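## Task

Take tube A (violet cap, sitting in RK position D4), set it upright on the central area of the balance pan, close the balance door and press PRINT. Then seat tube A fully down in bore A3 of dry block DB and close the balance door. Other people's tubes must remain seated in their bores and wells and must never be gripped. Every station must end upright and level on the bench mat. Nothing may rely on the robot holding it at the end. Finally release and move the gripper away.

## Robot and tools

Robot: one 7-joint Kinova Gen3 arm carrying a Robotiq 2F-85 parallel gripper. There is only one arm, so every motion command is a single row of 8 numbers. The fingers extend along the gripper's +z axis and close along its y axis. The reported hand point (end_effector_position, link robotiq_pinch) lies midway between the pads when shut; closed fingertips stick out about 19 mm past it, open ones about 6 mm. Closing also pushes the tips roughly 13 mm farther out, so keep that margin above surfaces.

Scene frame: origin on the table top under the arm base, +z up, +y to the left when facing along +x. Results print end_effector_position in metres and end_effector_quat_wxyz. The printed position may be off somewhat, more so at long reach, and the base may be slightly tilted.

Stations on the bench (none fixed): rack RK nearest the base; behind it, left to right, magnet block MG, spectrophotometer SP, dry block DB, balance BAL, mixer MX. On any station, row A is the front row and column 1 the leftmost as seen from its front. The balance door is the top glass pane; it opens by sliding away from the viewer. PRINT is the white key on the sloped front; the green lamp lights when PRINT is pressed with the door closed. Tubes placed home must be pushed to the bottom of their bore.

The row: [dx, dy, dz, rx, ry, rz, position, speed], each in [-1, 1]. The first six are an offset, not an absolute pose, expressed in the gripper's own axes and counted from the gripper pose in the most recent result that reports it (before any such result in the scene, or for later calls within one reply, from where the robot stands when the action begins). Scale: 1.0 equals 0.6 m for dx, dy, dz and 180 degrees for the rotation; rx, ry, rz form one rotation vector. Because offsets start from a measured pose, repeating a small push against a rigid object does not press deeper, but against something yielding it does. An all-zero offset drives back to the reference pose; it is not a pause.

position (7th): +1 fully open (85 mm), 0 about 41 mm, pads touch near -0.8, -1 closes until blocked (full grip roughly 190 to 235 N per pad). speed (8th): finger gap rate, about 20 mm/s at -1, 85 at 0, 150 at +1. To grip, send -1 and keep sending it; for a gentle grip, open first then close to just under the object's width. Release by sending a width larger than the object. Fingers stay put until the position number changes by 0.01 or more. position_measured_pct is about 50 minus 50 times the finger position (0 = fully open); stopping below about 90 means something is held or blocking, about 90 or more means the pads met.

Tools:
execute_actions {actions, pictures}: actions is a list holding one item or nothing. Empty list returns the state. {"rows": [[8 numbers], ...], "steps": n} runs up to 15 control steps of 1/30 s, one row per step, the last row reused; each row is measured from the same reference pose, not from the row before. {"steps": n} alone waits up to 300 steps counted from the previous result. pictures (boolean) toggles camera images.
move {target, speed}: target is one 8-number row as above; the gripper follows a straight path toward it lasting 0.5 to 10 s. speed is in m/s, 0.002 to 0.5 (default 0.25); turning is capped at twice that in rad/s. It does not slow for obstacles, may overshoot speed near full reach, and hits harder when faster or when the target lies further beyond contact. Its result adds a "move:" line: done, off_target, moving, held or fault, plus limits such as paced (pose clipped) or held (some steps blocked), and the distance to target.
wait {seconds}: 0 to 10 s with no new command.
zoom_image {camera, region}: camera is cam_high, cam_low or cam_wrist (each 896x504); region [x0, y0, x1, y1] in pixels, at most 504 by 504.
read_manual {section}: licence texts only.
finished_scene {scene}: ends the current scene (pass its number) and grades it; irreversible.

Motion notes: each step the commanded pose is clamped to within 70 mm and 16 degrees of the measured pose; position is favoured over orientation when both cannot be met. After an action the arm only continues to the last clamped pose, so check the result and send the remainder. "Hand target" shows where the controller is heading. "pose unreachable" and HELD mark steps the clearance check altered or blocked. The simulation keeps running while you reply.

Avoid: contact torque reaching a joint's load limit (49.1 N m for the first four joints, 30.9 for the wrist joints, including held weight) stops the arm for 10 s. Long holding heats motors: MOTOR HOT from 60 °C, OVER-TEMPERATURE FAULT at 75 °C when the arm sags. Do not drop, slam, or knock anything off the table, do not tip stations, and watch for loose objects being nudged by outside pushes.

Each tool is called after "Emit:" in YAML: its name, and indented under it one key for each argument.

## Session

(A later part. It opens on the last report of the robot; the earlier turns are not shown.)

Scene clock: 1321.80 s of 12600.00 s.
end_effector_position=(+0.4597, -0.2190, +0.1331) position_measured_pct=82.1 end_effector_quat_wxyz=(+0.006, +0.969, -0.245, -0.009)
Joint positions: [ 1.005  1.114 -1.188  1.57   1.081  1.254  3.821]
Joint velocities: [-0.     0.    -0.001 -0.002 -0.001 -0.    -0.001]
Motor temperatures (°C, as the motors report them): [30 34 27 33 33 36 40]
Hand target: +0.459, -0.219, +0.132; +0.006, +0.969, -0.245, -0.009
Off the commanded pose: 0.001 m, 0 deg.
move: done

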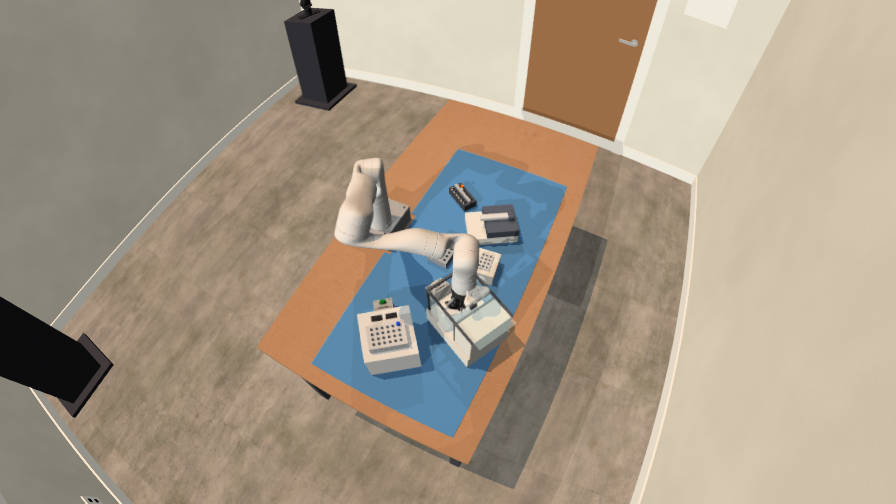

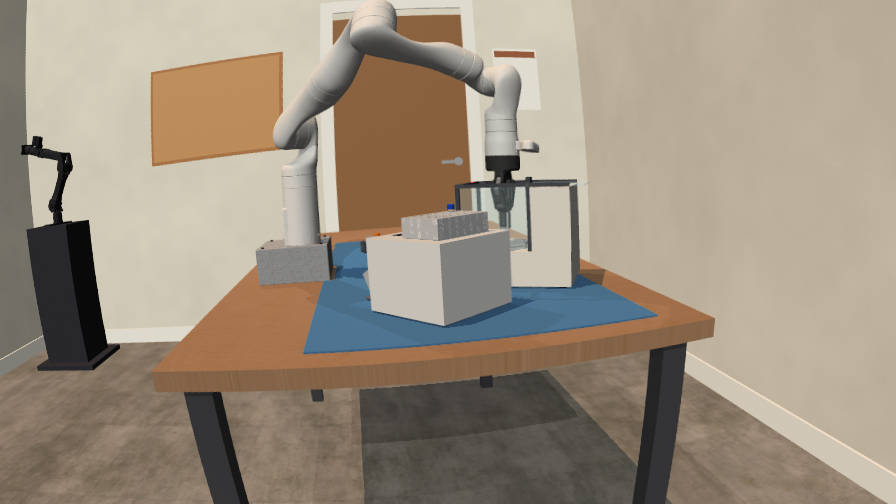

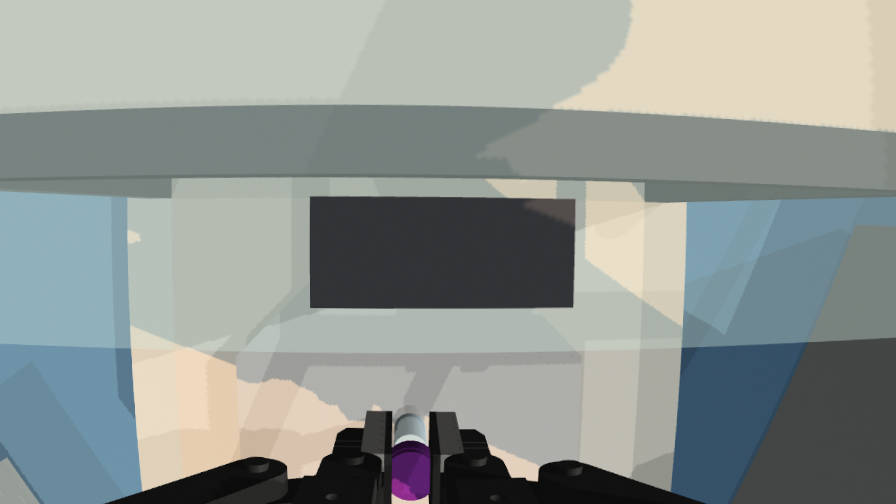

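Contact. Release and lift.

Emit:
move:
  target: [0,0,0,0,0,0,-0.4,-0.8]
  speed: 0.003

Emit:
move:
  target: [0,0,-0.05,0,0,0,-0.4,0]
  speed: 0.02

Emit:
move:
  target: [0,0,-0.27,0,0,0,-0.8,0]
  speed: 0.1

Scene clock: 1326.97 s of 12600.00 s.
end_effector_position=(+0.4597, -0.2190, +0.1331) position_measured_pct=69.8 end_effector_quat_wxyz=(+0.006, +0.969, -0.245, -0.009)
Joint positions: [ 1.005  1.114 -1.188  1.57   1.081  1.253  3.821]
Joint velocities: [ 0.     0.    -0.003  0.    -0.     0.     0.   ]
Motor temperatures (°C, as the motors report them): [30 34 27 33 33 36 40]
Hand target: +0.460, -0.219, +0.133; +0.006, +0.969, -0.245, -0.009
Off the commanded pose: 0.000 m, 0 deg.
move: done

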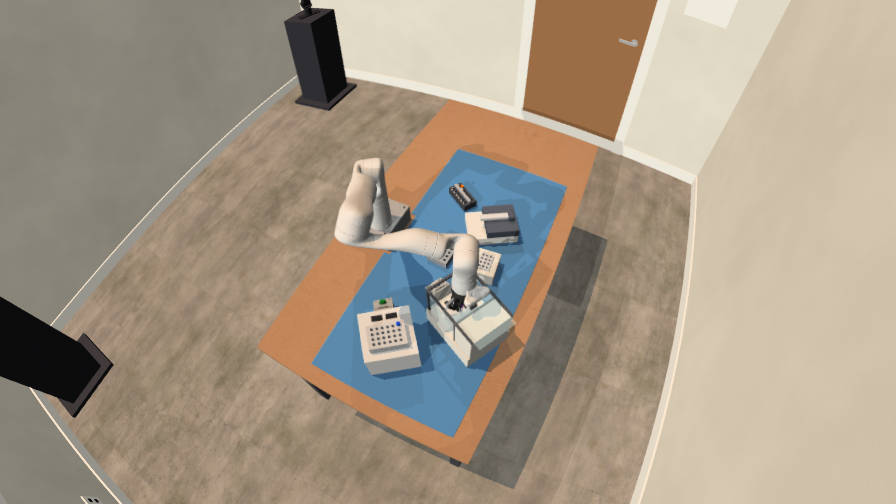

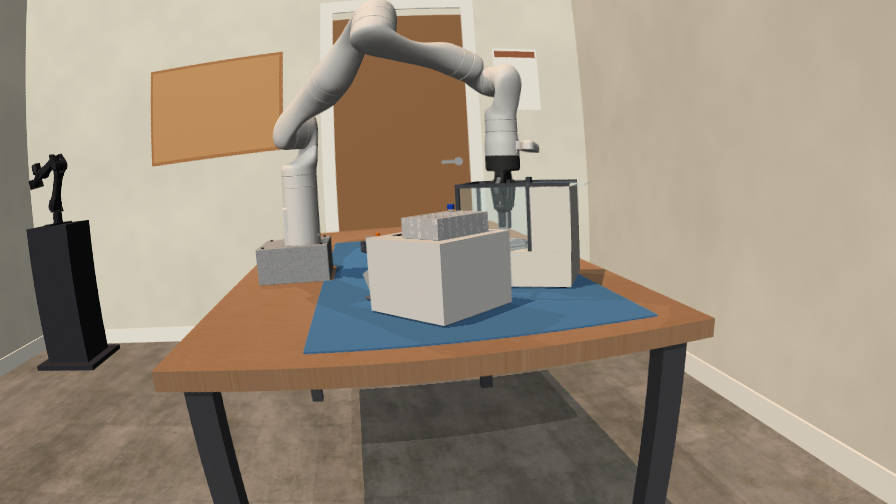

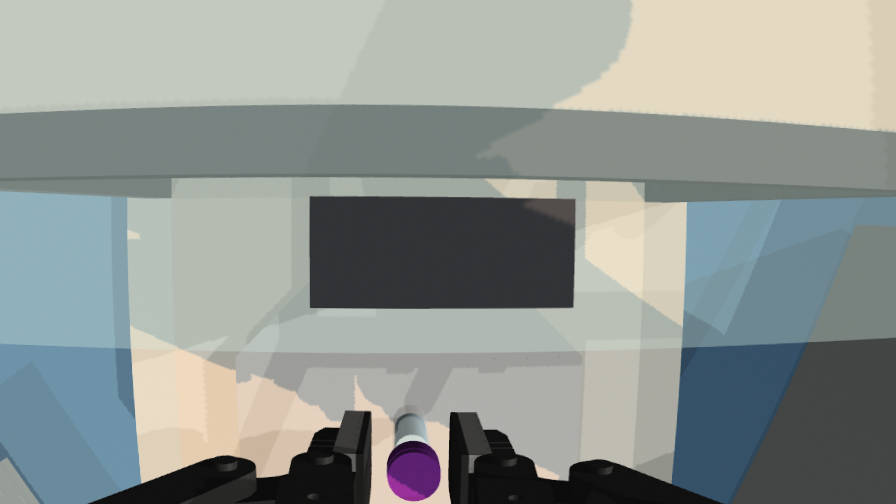

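Scene clock: 1328.73 s of 12600.00 s.
end_effector_position=(+0.4603, -0.2187, +0.1629) position_measured_pct=69.8 end_effector_quat_wxyz=(+0.006, +0.969, -0.245, -0.009)
Joint positions: [ 1.013  1.071 -1.22   1.548  1.037  1.3    3.845]
Joint velocities: [ 0.001 -0.002 -0.002 -0.001  0.     0.004  0.   ]
Motor temperatures (°C, as the motors report them): [30 34 27 33 33 36 40]
Hand target: +0.460, -0.219, +0.163; +0.006, +0.969, -0.245, -0.009
Off the commanded pose: 0.000 m, 0 deg.
move: done

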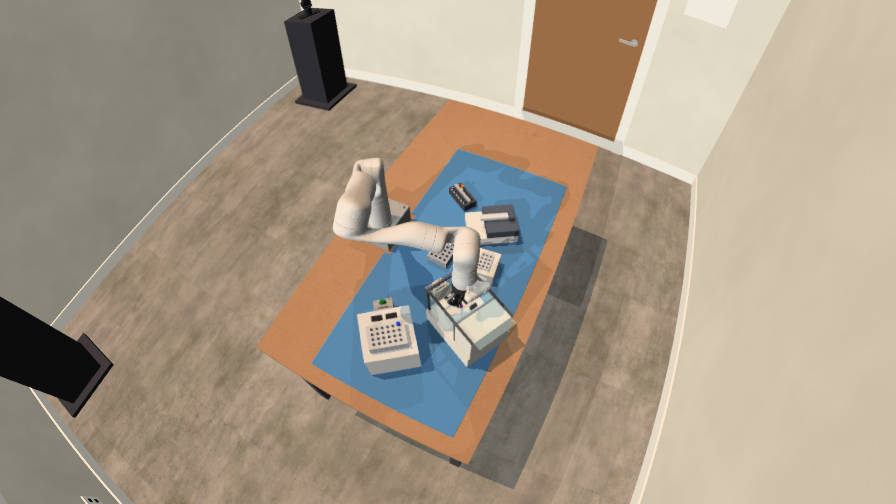

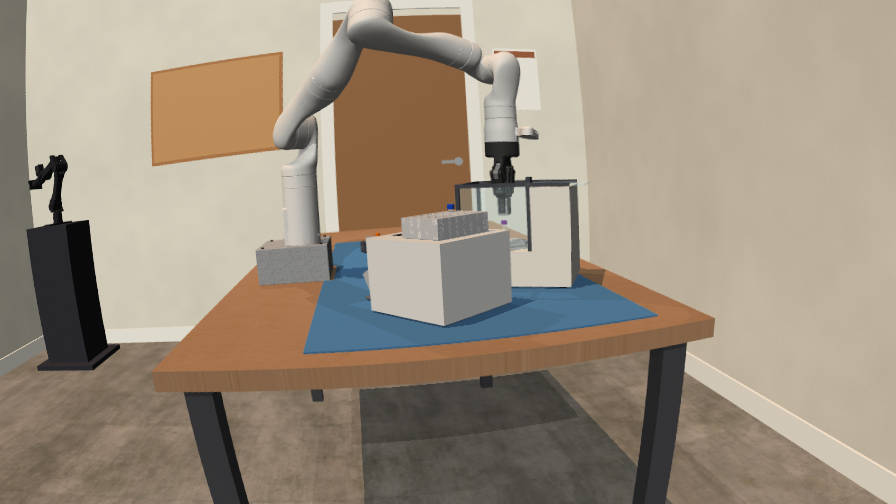

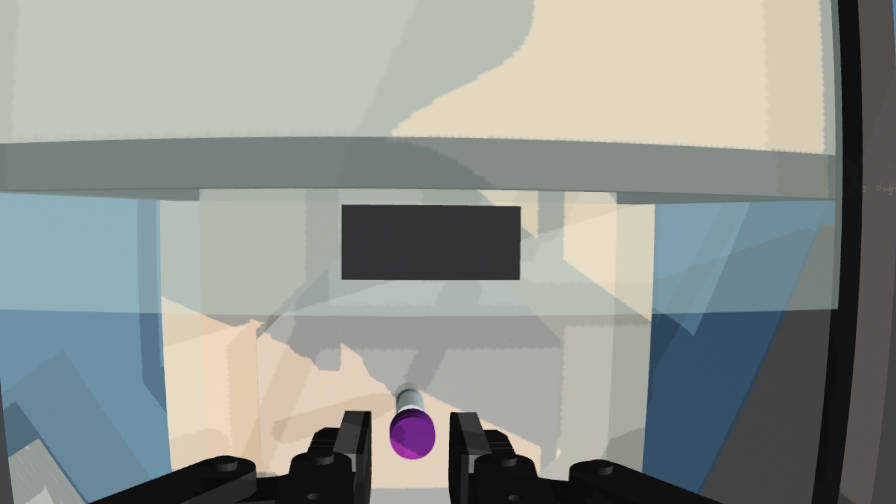

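Scene clock: 1330.73 s of 12600.00 s.
end_effector_position=(+0.4632, -0.2175, +0.3246) position_measured_pct=89.7 end_effector_quat_wxyz=(+0.006, +0.969, -0.245, -0.009)
Joint positions: [ 1.011  0.87  -1.346  1.315  0.843  1.593  3.989]
Joint velocities: [-0.001 -0.002 -0.001 -0.004  0.001  0.002  0.001]
Motor temperatures (°C, as the motors report them): [30 34 27 33 33 36 40]
Hand target: +0.463, -0.217, +0.325; +0.006, +0.969, -0.245, -0.009
Off the commanded pose: 0.000 m, 0 deg.
move: done

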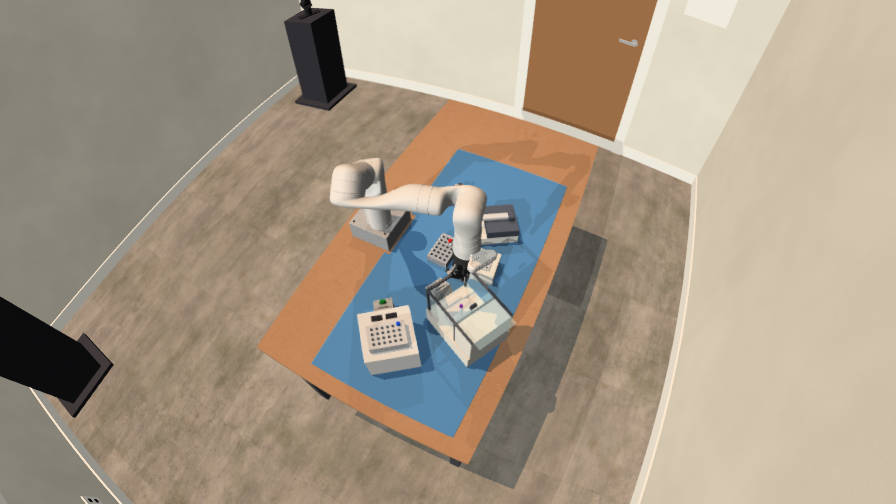

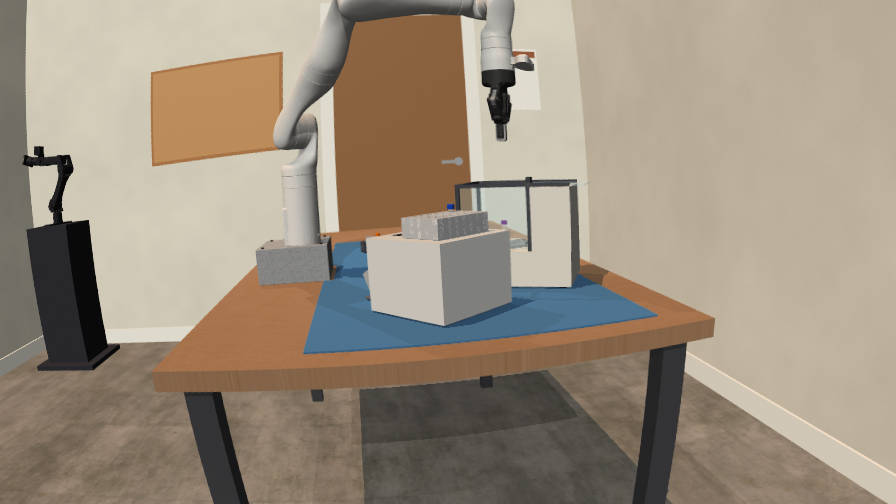

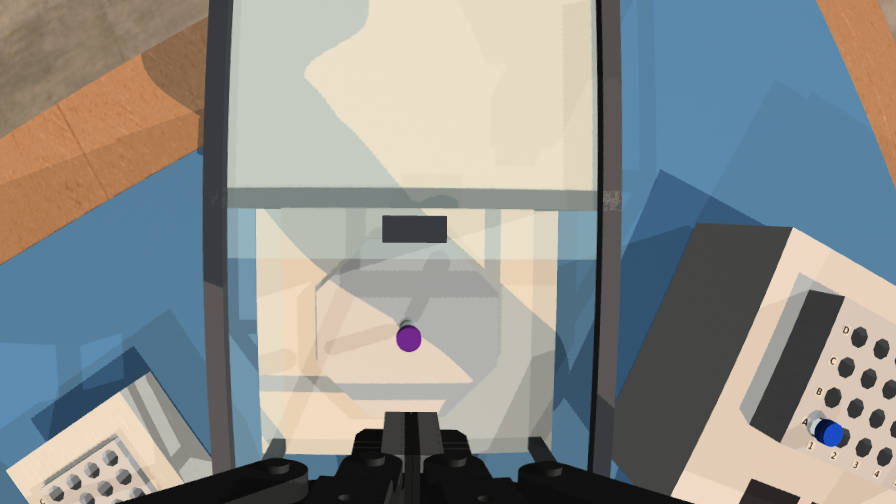

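Emit:
move:
  target: [0.13,-0.003,0.09,0,0,0,-0.8,0]
  speed: 0.1

Emit:
move:
  target: [0,0,0.054,0,0,0,-0.8,0]
  speed: 0.03

Scene clock: 1340.73 s of 12600.00 s.
end_effector_position=(+0.5317, -0.2535, +0.2701) position_measured_pct=89.7 end_effector_quat_wxyz=(+0.006, +0.969, -0.246, -0.009)
Joint positions: [ 0.869  1.032 -1.245  1.073  0.955  1.598  4.094]
Joint velocities: [-0.006  0.005  0.003 -0.007  0.     0.003  0.001]
Motor temperatures (°C, as the motors report them): [30 34 27 33 33 36 40]
Hand target: +0.532, -0.253, +0.270; +0.006, +0.969, -0.245, -0.009
Off the commanded pose: 0.001 m, 0 deg.
move: done

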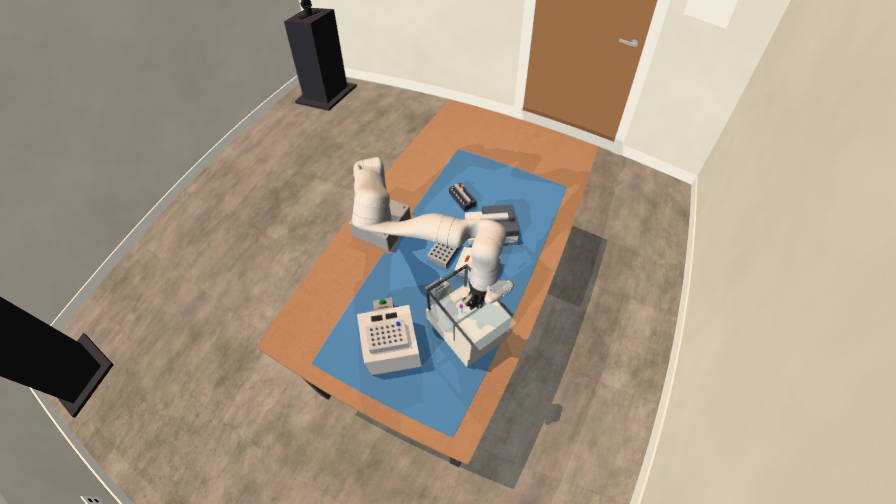

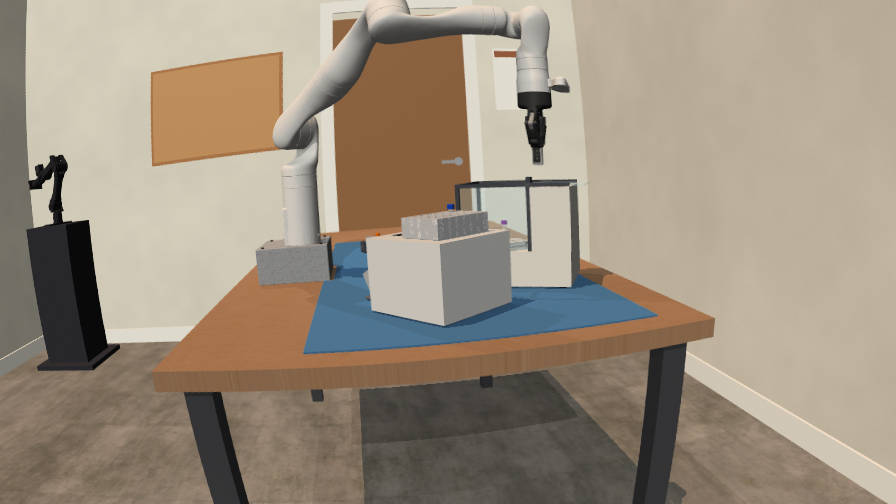

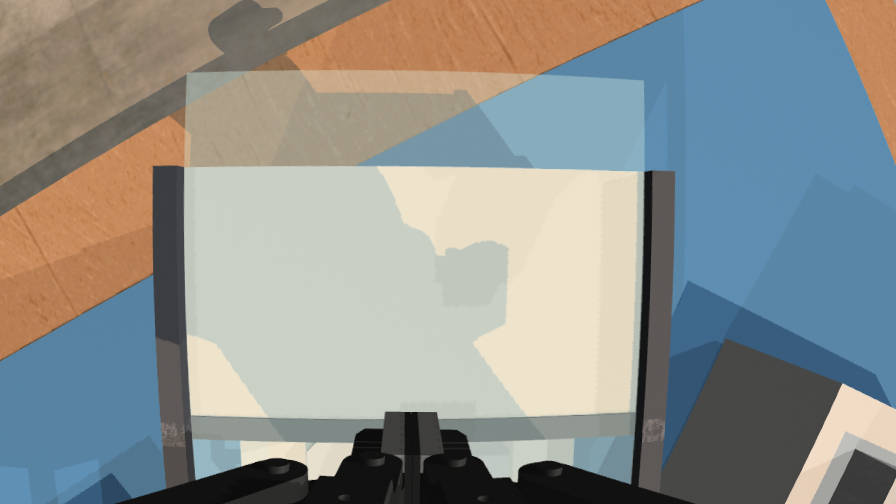

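Scene clock: 1342.10 s of 12600.00 s.
end_effector_position=(+0.5311, -0.2537, +0.2378) position_measured_pct=89.7 end_effector_quat_wxyz=(+0.006, +0.969, -0.246, -0.009)
Joint positions: [ 0.881  1.068 -1.231  1.127  0.979  1.537  4.068]
Joint velocities: [ 0.001  0.002  0.001  0.002  0.001  0.    -0.001]
Motor temperatures (°C, as the motors report them): [30 34 27 33 33 36 40]
Hand target: +0.531, -0.254, +0.238; +0.006, +0.969, -0.246, -0.009
Off the commanded pose: 0.000 m, 0 deg.
move: done

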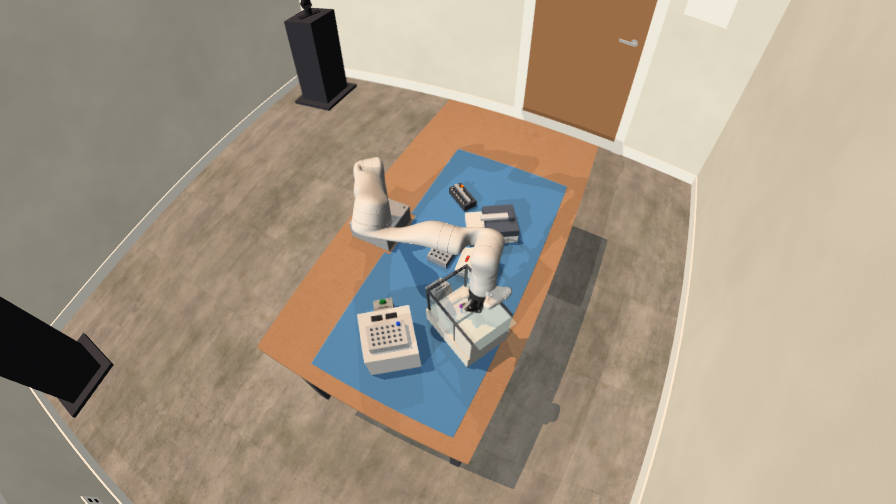

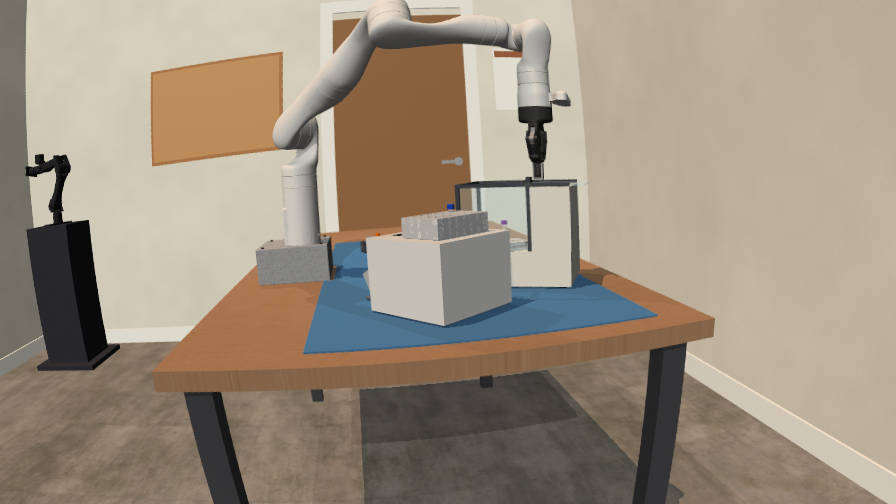

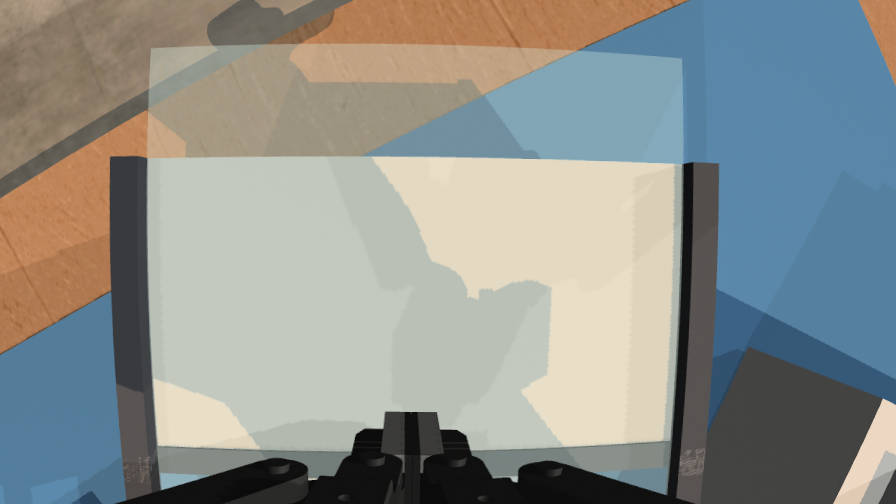

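Emit:
move:
  target: [-0.19,0,0,0,0,0,-0.8,0]
  speed: 0.035

Emit:
move:
  target: [-0.03,0,0,0,0,0,-0.8,0]
  speed: 0.01

Scene clock: 1350.57 s of 12600.00 s.
end_effector_position=(+0.4312, -0.2002, +0.2390) position_measured_pct=89.7 end_effector_quat_wxyz=(+0.007, +0.969, -0.246, -0.008)
Joint positions: [ 1.078  0.928 -1.324  1.598  0.917  1.381  3.843]
Joint velocities: [ 0.004 -0.002 -0.002  0.007  0.    -0.003 -0.003]
Motor temperatures (°C, as the motors report them): [30 34 27 33 33 36 40]
Hand target: +0.431, -0.200, +0.239; +0.007, +0.969, -0.246, -0.009
Off the commanded pose: 0.001 m, 0 deg.
move: done

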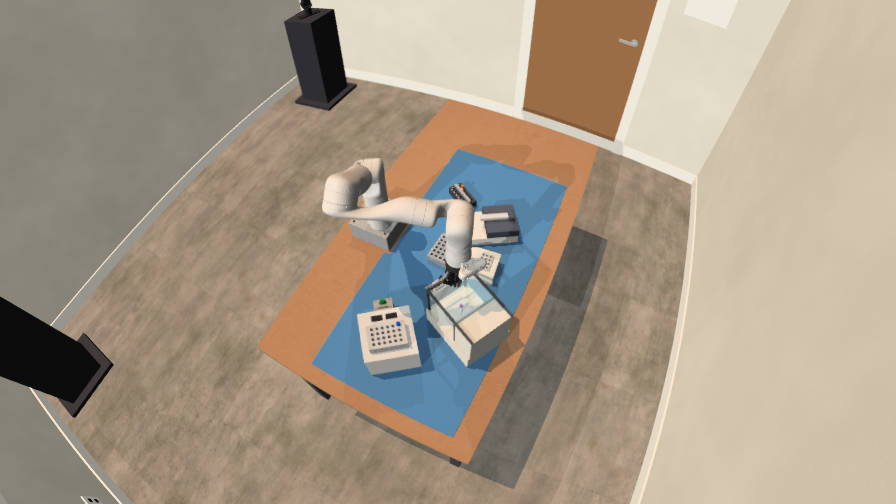

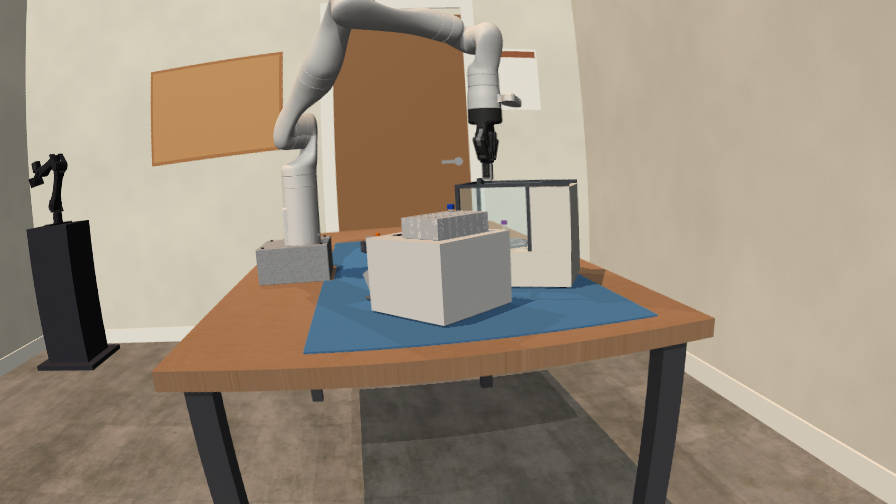

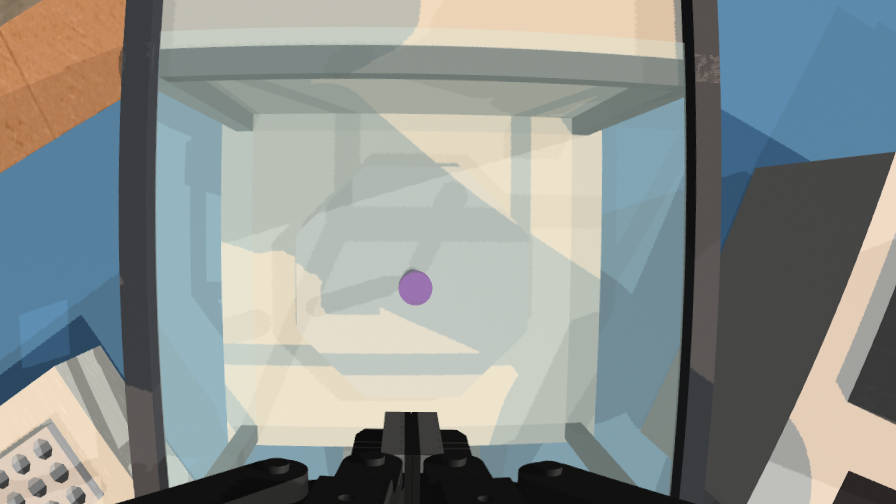

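Scene clock: 1352.60 s of 12600.00 s.
end_effector_position=(+0.4196, -0.1941, +0.2401) position_measured_pct=89.7 end_effector_quat_wxyz=(+0.007, +0.969, -0.247, -0.002)
Joint positions: [ 1.106  0.906 -1.34   1.656  0.914  1.351  3.814]
Joint velocities: [ 0.002 -0.001 -0.     0.001  0.    -0.003  0.   ]
Motor temperatures (°C, as the motors report them): [30 34 27 33 33 36 40]
Hand target: +0.415, -0.192, +0.239; +0.007, +0.969, -0.246, -0.008
Off the commanded pose: 0.005 m, 1 deg.
move: off_target

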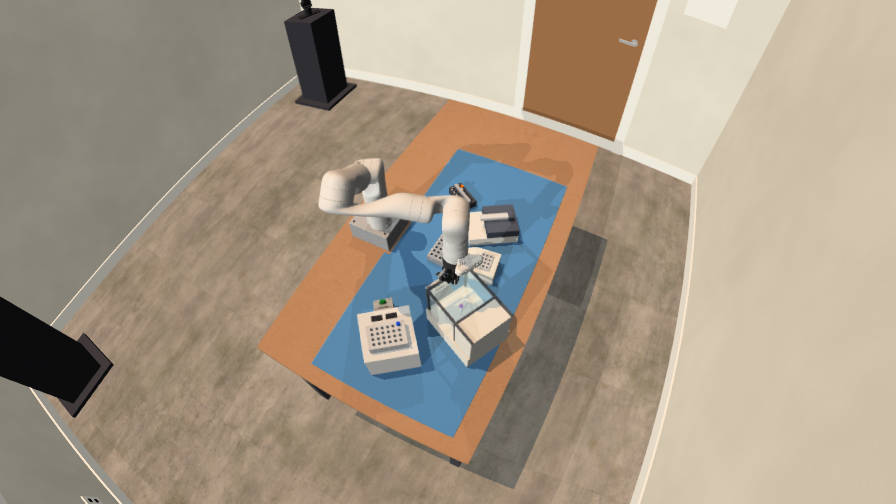

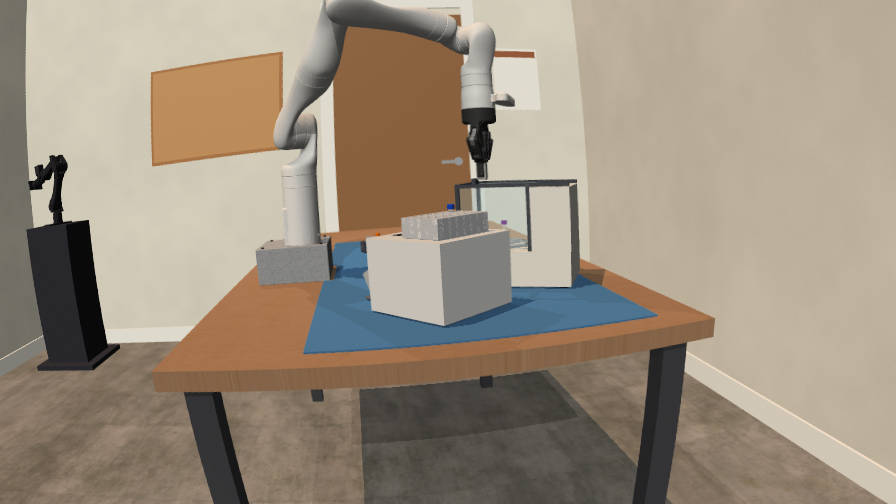

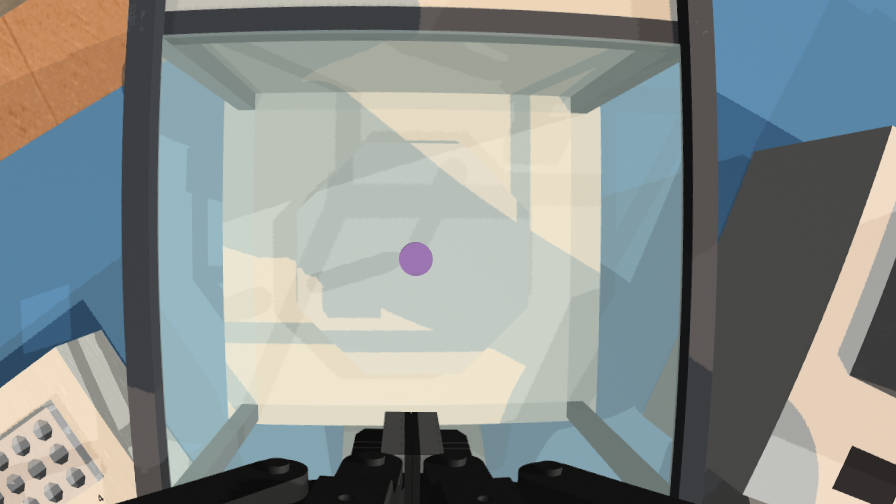

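Emit:
move:
  target: [0.008,0,-0.1,0,0,0,-0.8,0]
  speed: 0.08

Scene clock: 1372.53 s of 12600.00 s.
end_effector_position=(+0.4241, -0.1956, +0.2999) position_measured_pct=89.7 end_effector_quat_wxyz=(+0.007, +0.969, -0.247, -0.002)
Joint positions: [ 1.11   0.837 -1.393  1.544  0.834  1.471  3.883]
Joint velocities: [-0.    -0.002 -0.001 -0.004  0.001  0.003  0.001]
Motor temperatures (°C, as the motors report them): [30 34 27 33 33 36 40]
Hand target: +0.424, -0.196, +0.300; +0.007, +0.969, -0.247, -0.002
Off the commanded pose: 0.000 m, 0 deg.
move: done

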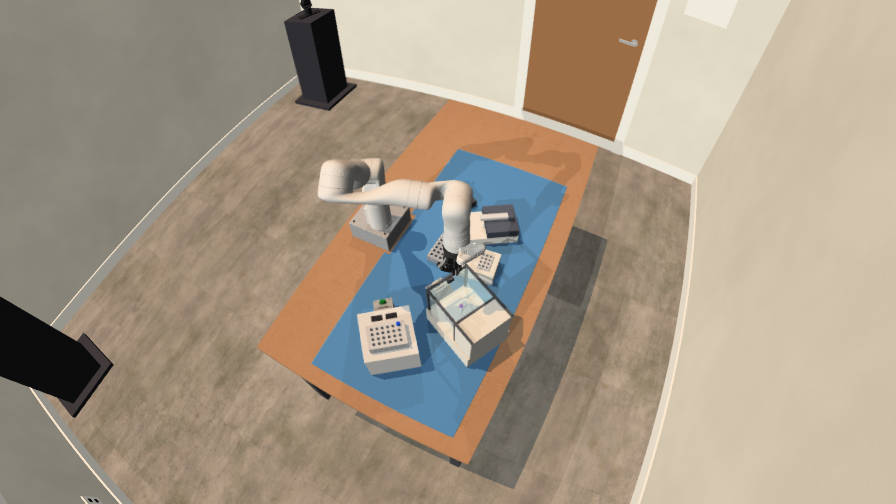

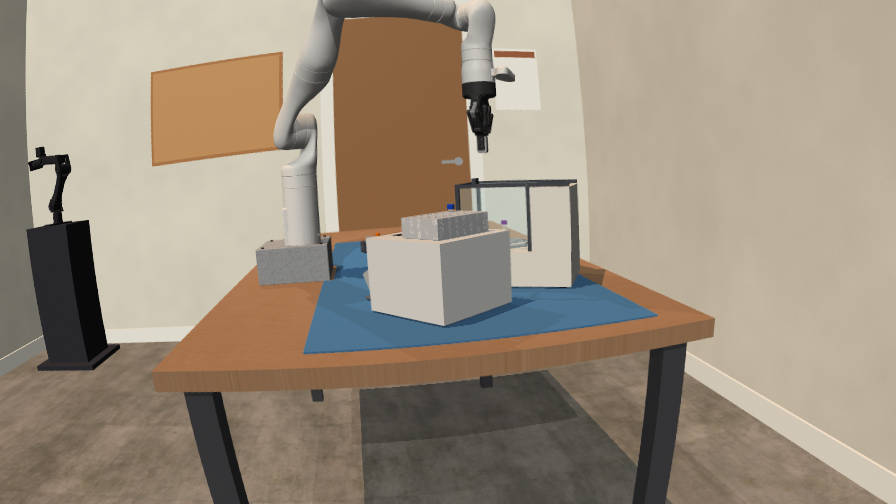

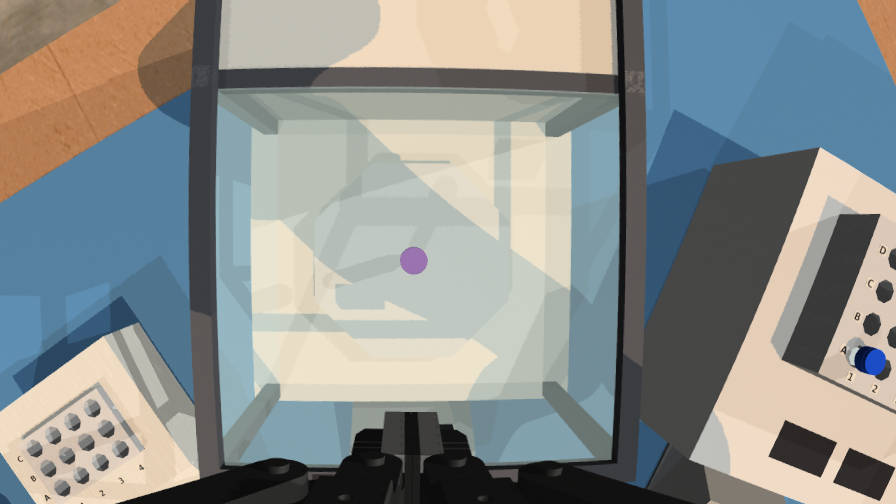

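Emit:
move:
  target: [-0.177,0.012,0,0,0,0,-0.8,0]
  speed: 0.1

Emit:
move:
  target: [0,0,0.17,0,0,0,-0.8,0]
  speed: 0.08

Scene clock: 1378.30 s of 12600.00 s.
end_effector_position=(+0.3274, -0.1511, +0.2997) position_measured_pct=89.7 end_effector_quat_wxyz=(+0.007, +0.969, -0.247, -0.003)
Joint positions: [ 1.339  0.701 -1.558  1.884  0.733  1.34   3.776]
Joint velocities: [ 0.009 -0.003 -0.003  0.003  0.    -0.    -0.001]
Motor temperatures (°C, as the motors report them): [30 34 27 33 33 36 40]
Hand target: +0.327, -0.151, +0.300; +0.007, +0.969, -0.248, -0.003
Off the commanded pose: 0.001 m, 0 deg.
move: done

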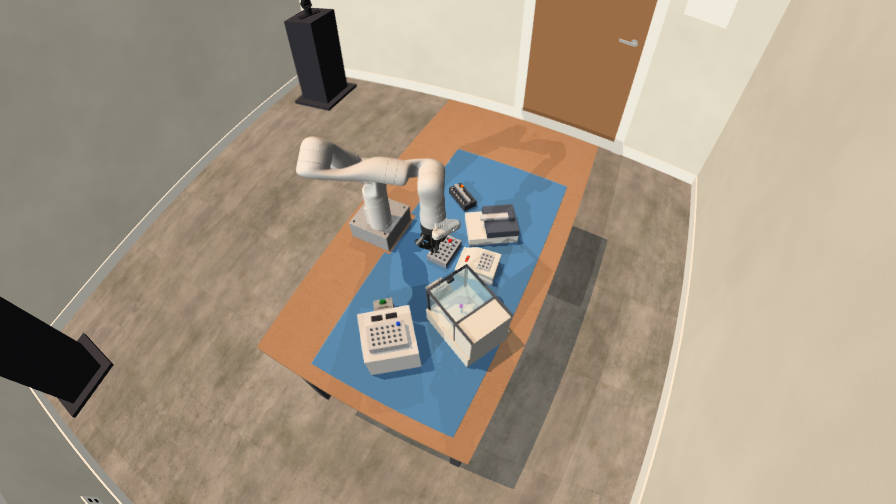

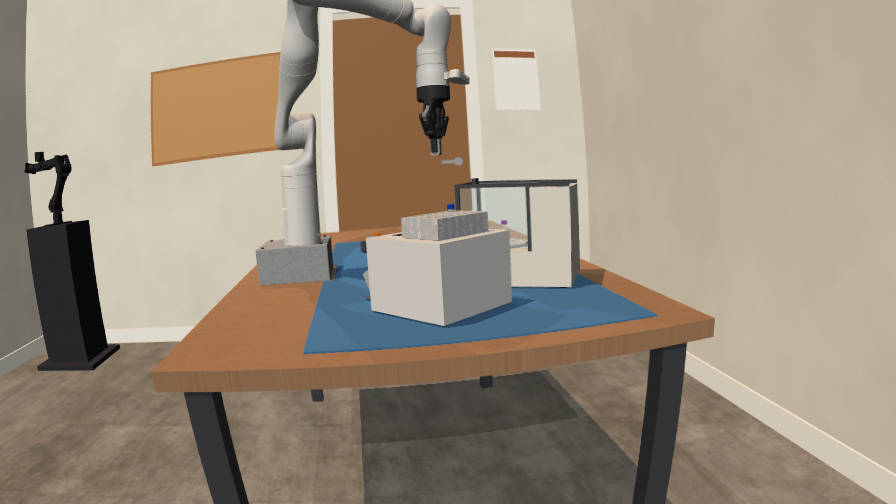

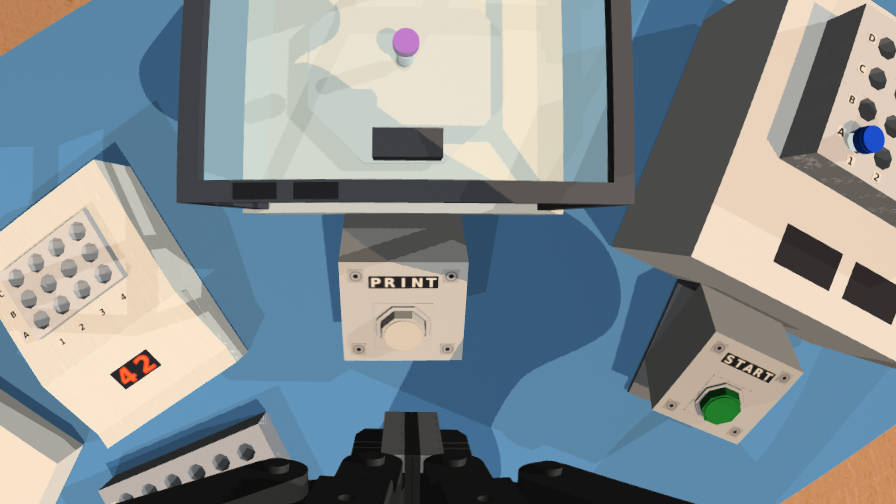

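Scene clock: 1379.97 s of 12600.00 s.
end_effector_position=(+0.3268, -0.1525, +0.1980) position_measured_pct=89.7 end_effector_quat_wxyz=(+0.007, +0.969, -0.247, -0.002)
Joint positions: [ 1.231  0.84  -1.373  2.043  0.949  1.137  3.615]
Joint velocities: [-0.004  0.004  0.002 -0.     0.002 -0.004 -0.003]
Motor temperatures (°C, as the motors report them): [30 34 27 33 33 36 40]
Hand target: +0.327, -0.152, +0.198; +0.007, +0.969, -0.247, -0.002
Off the commanded pose: 0.000 m, 0 deg.
move: done

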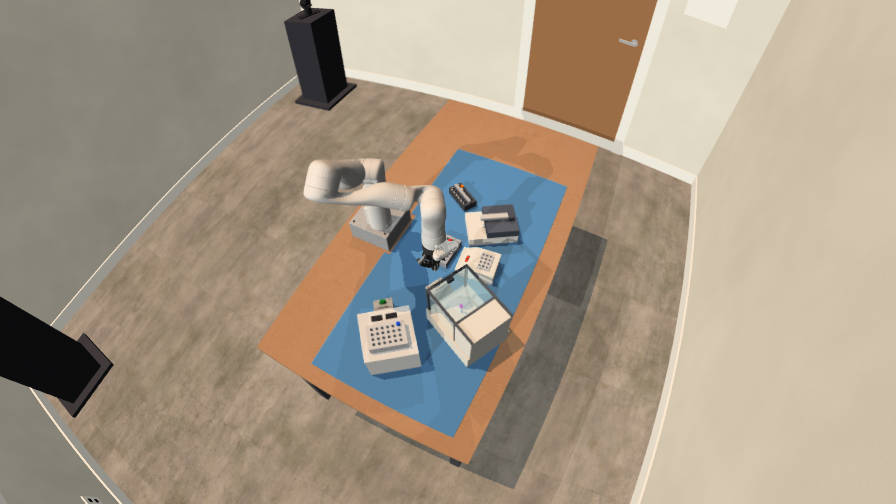

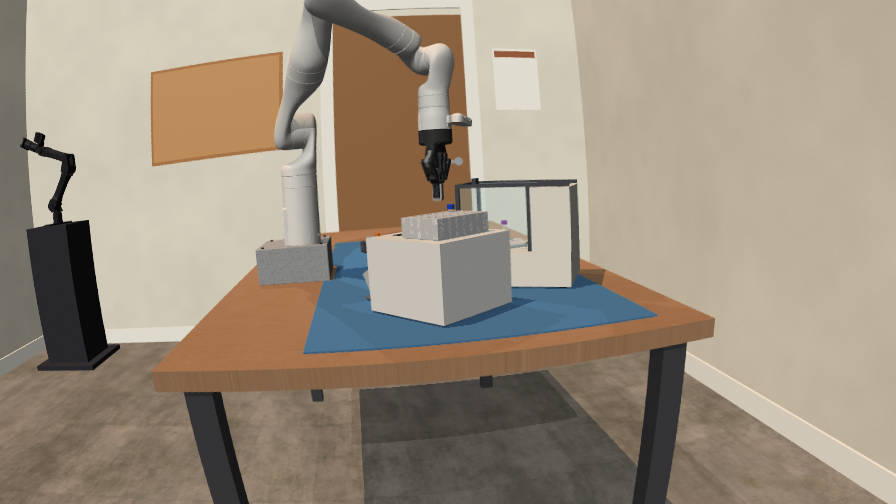

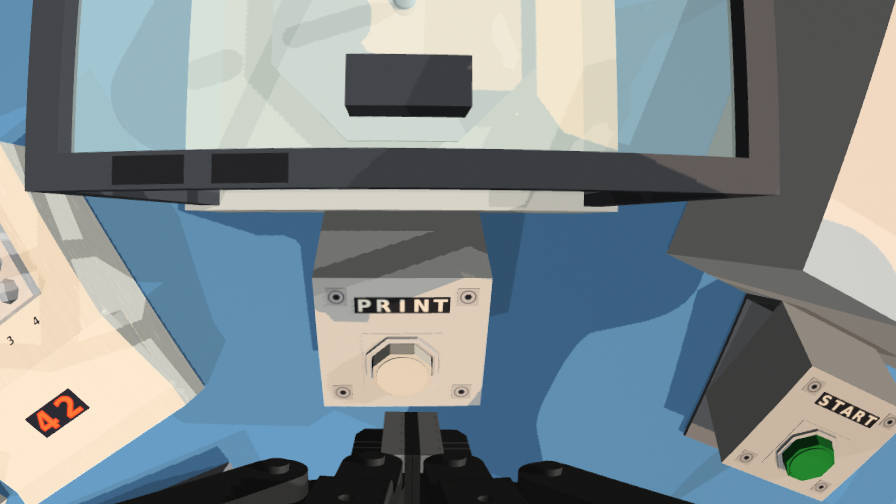

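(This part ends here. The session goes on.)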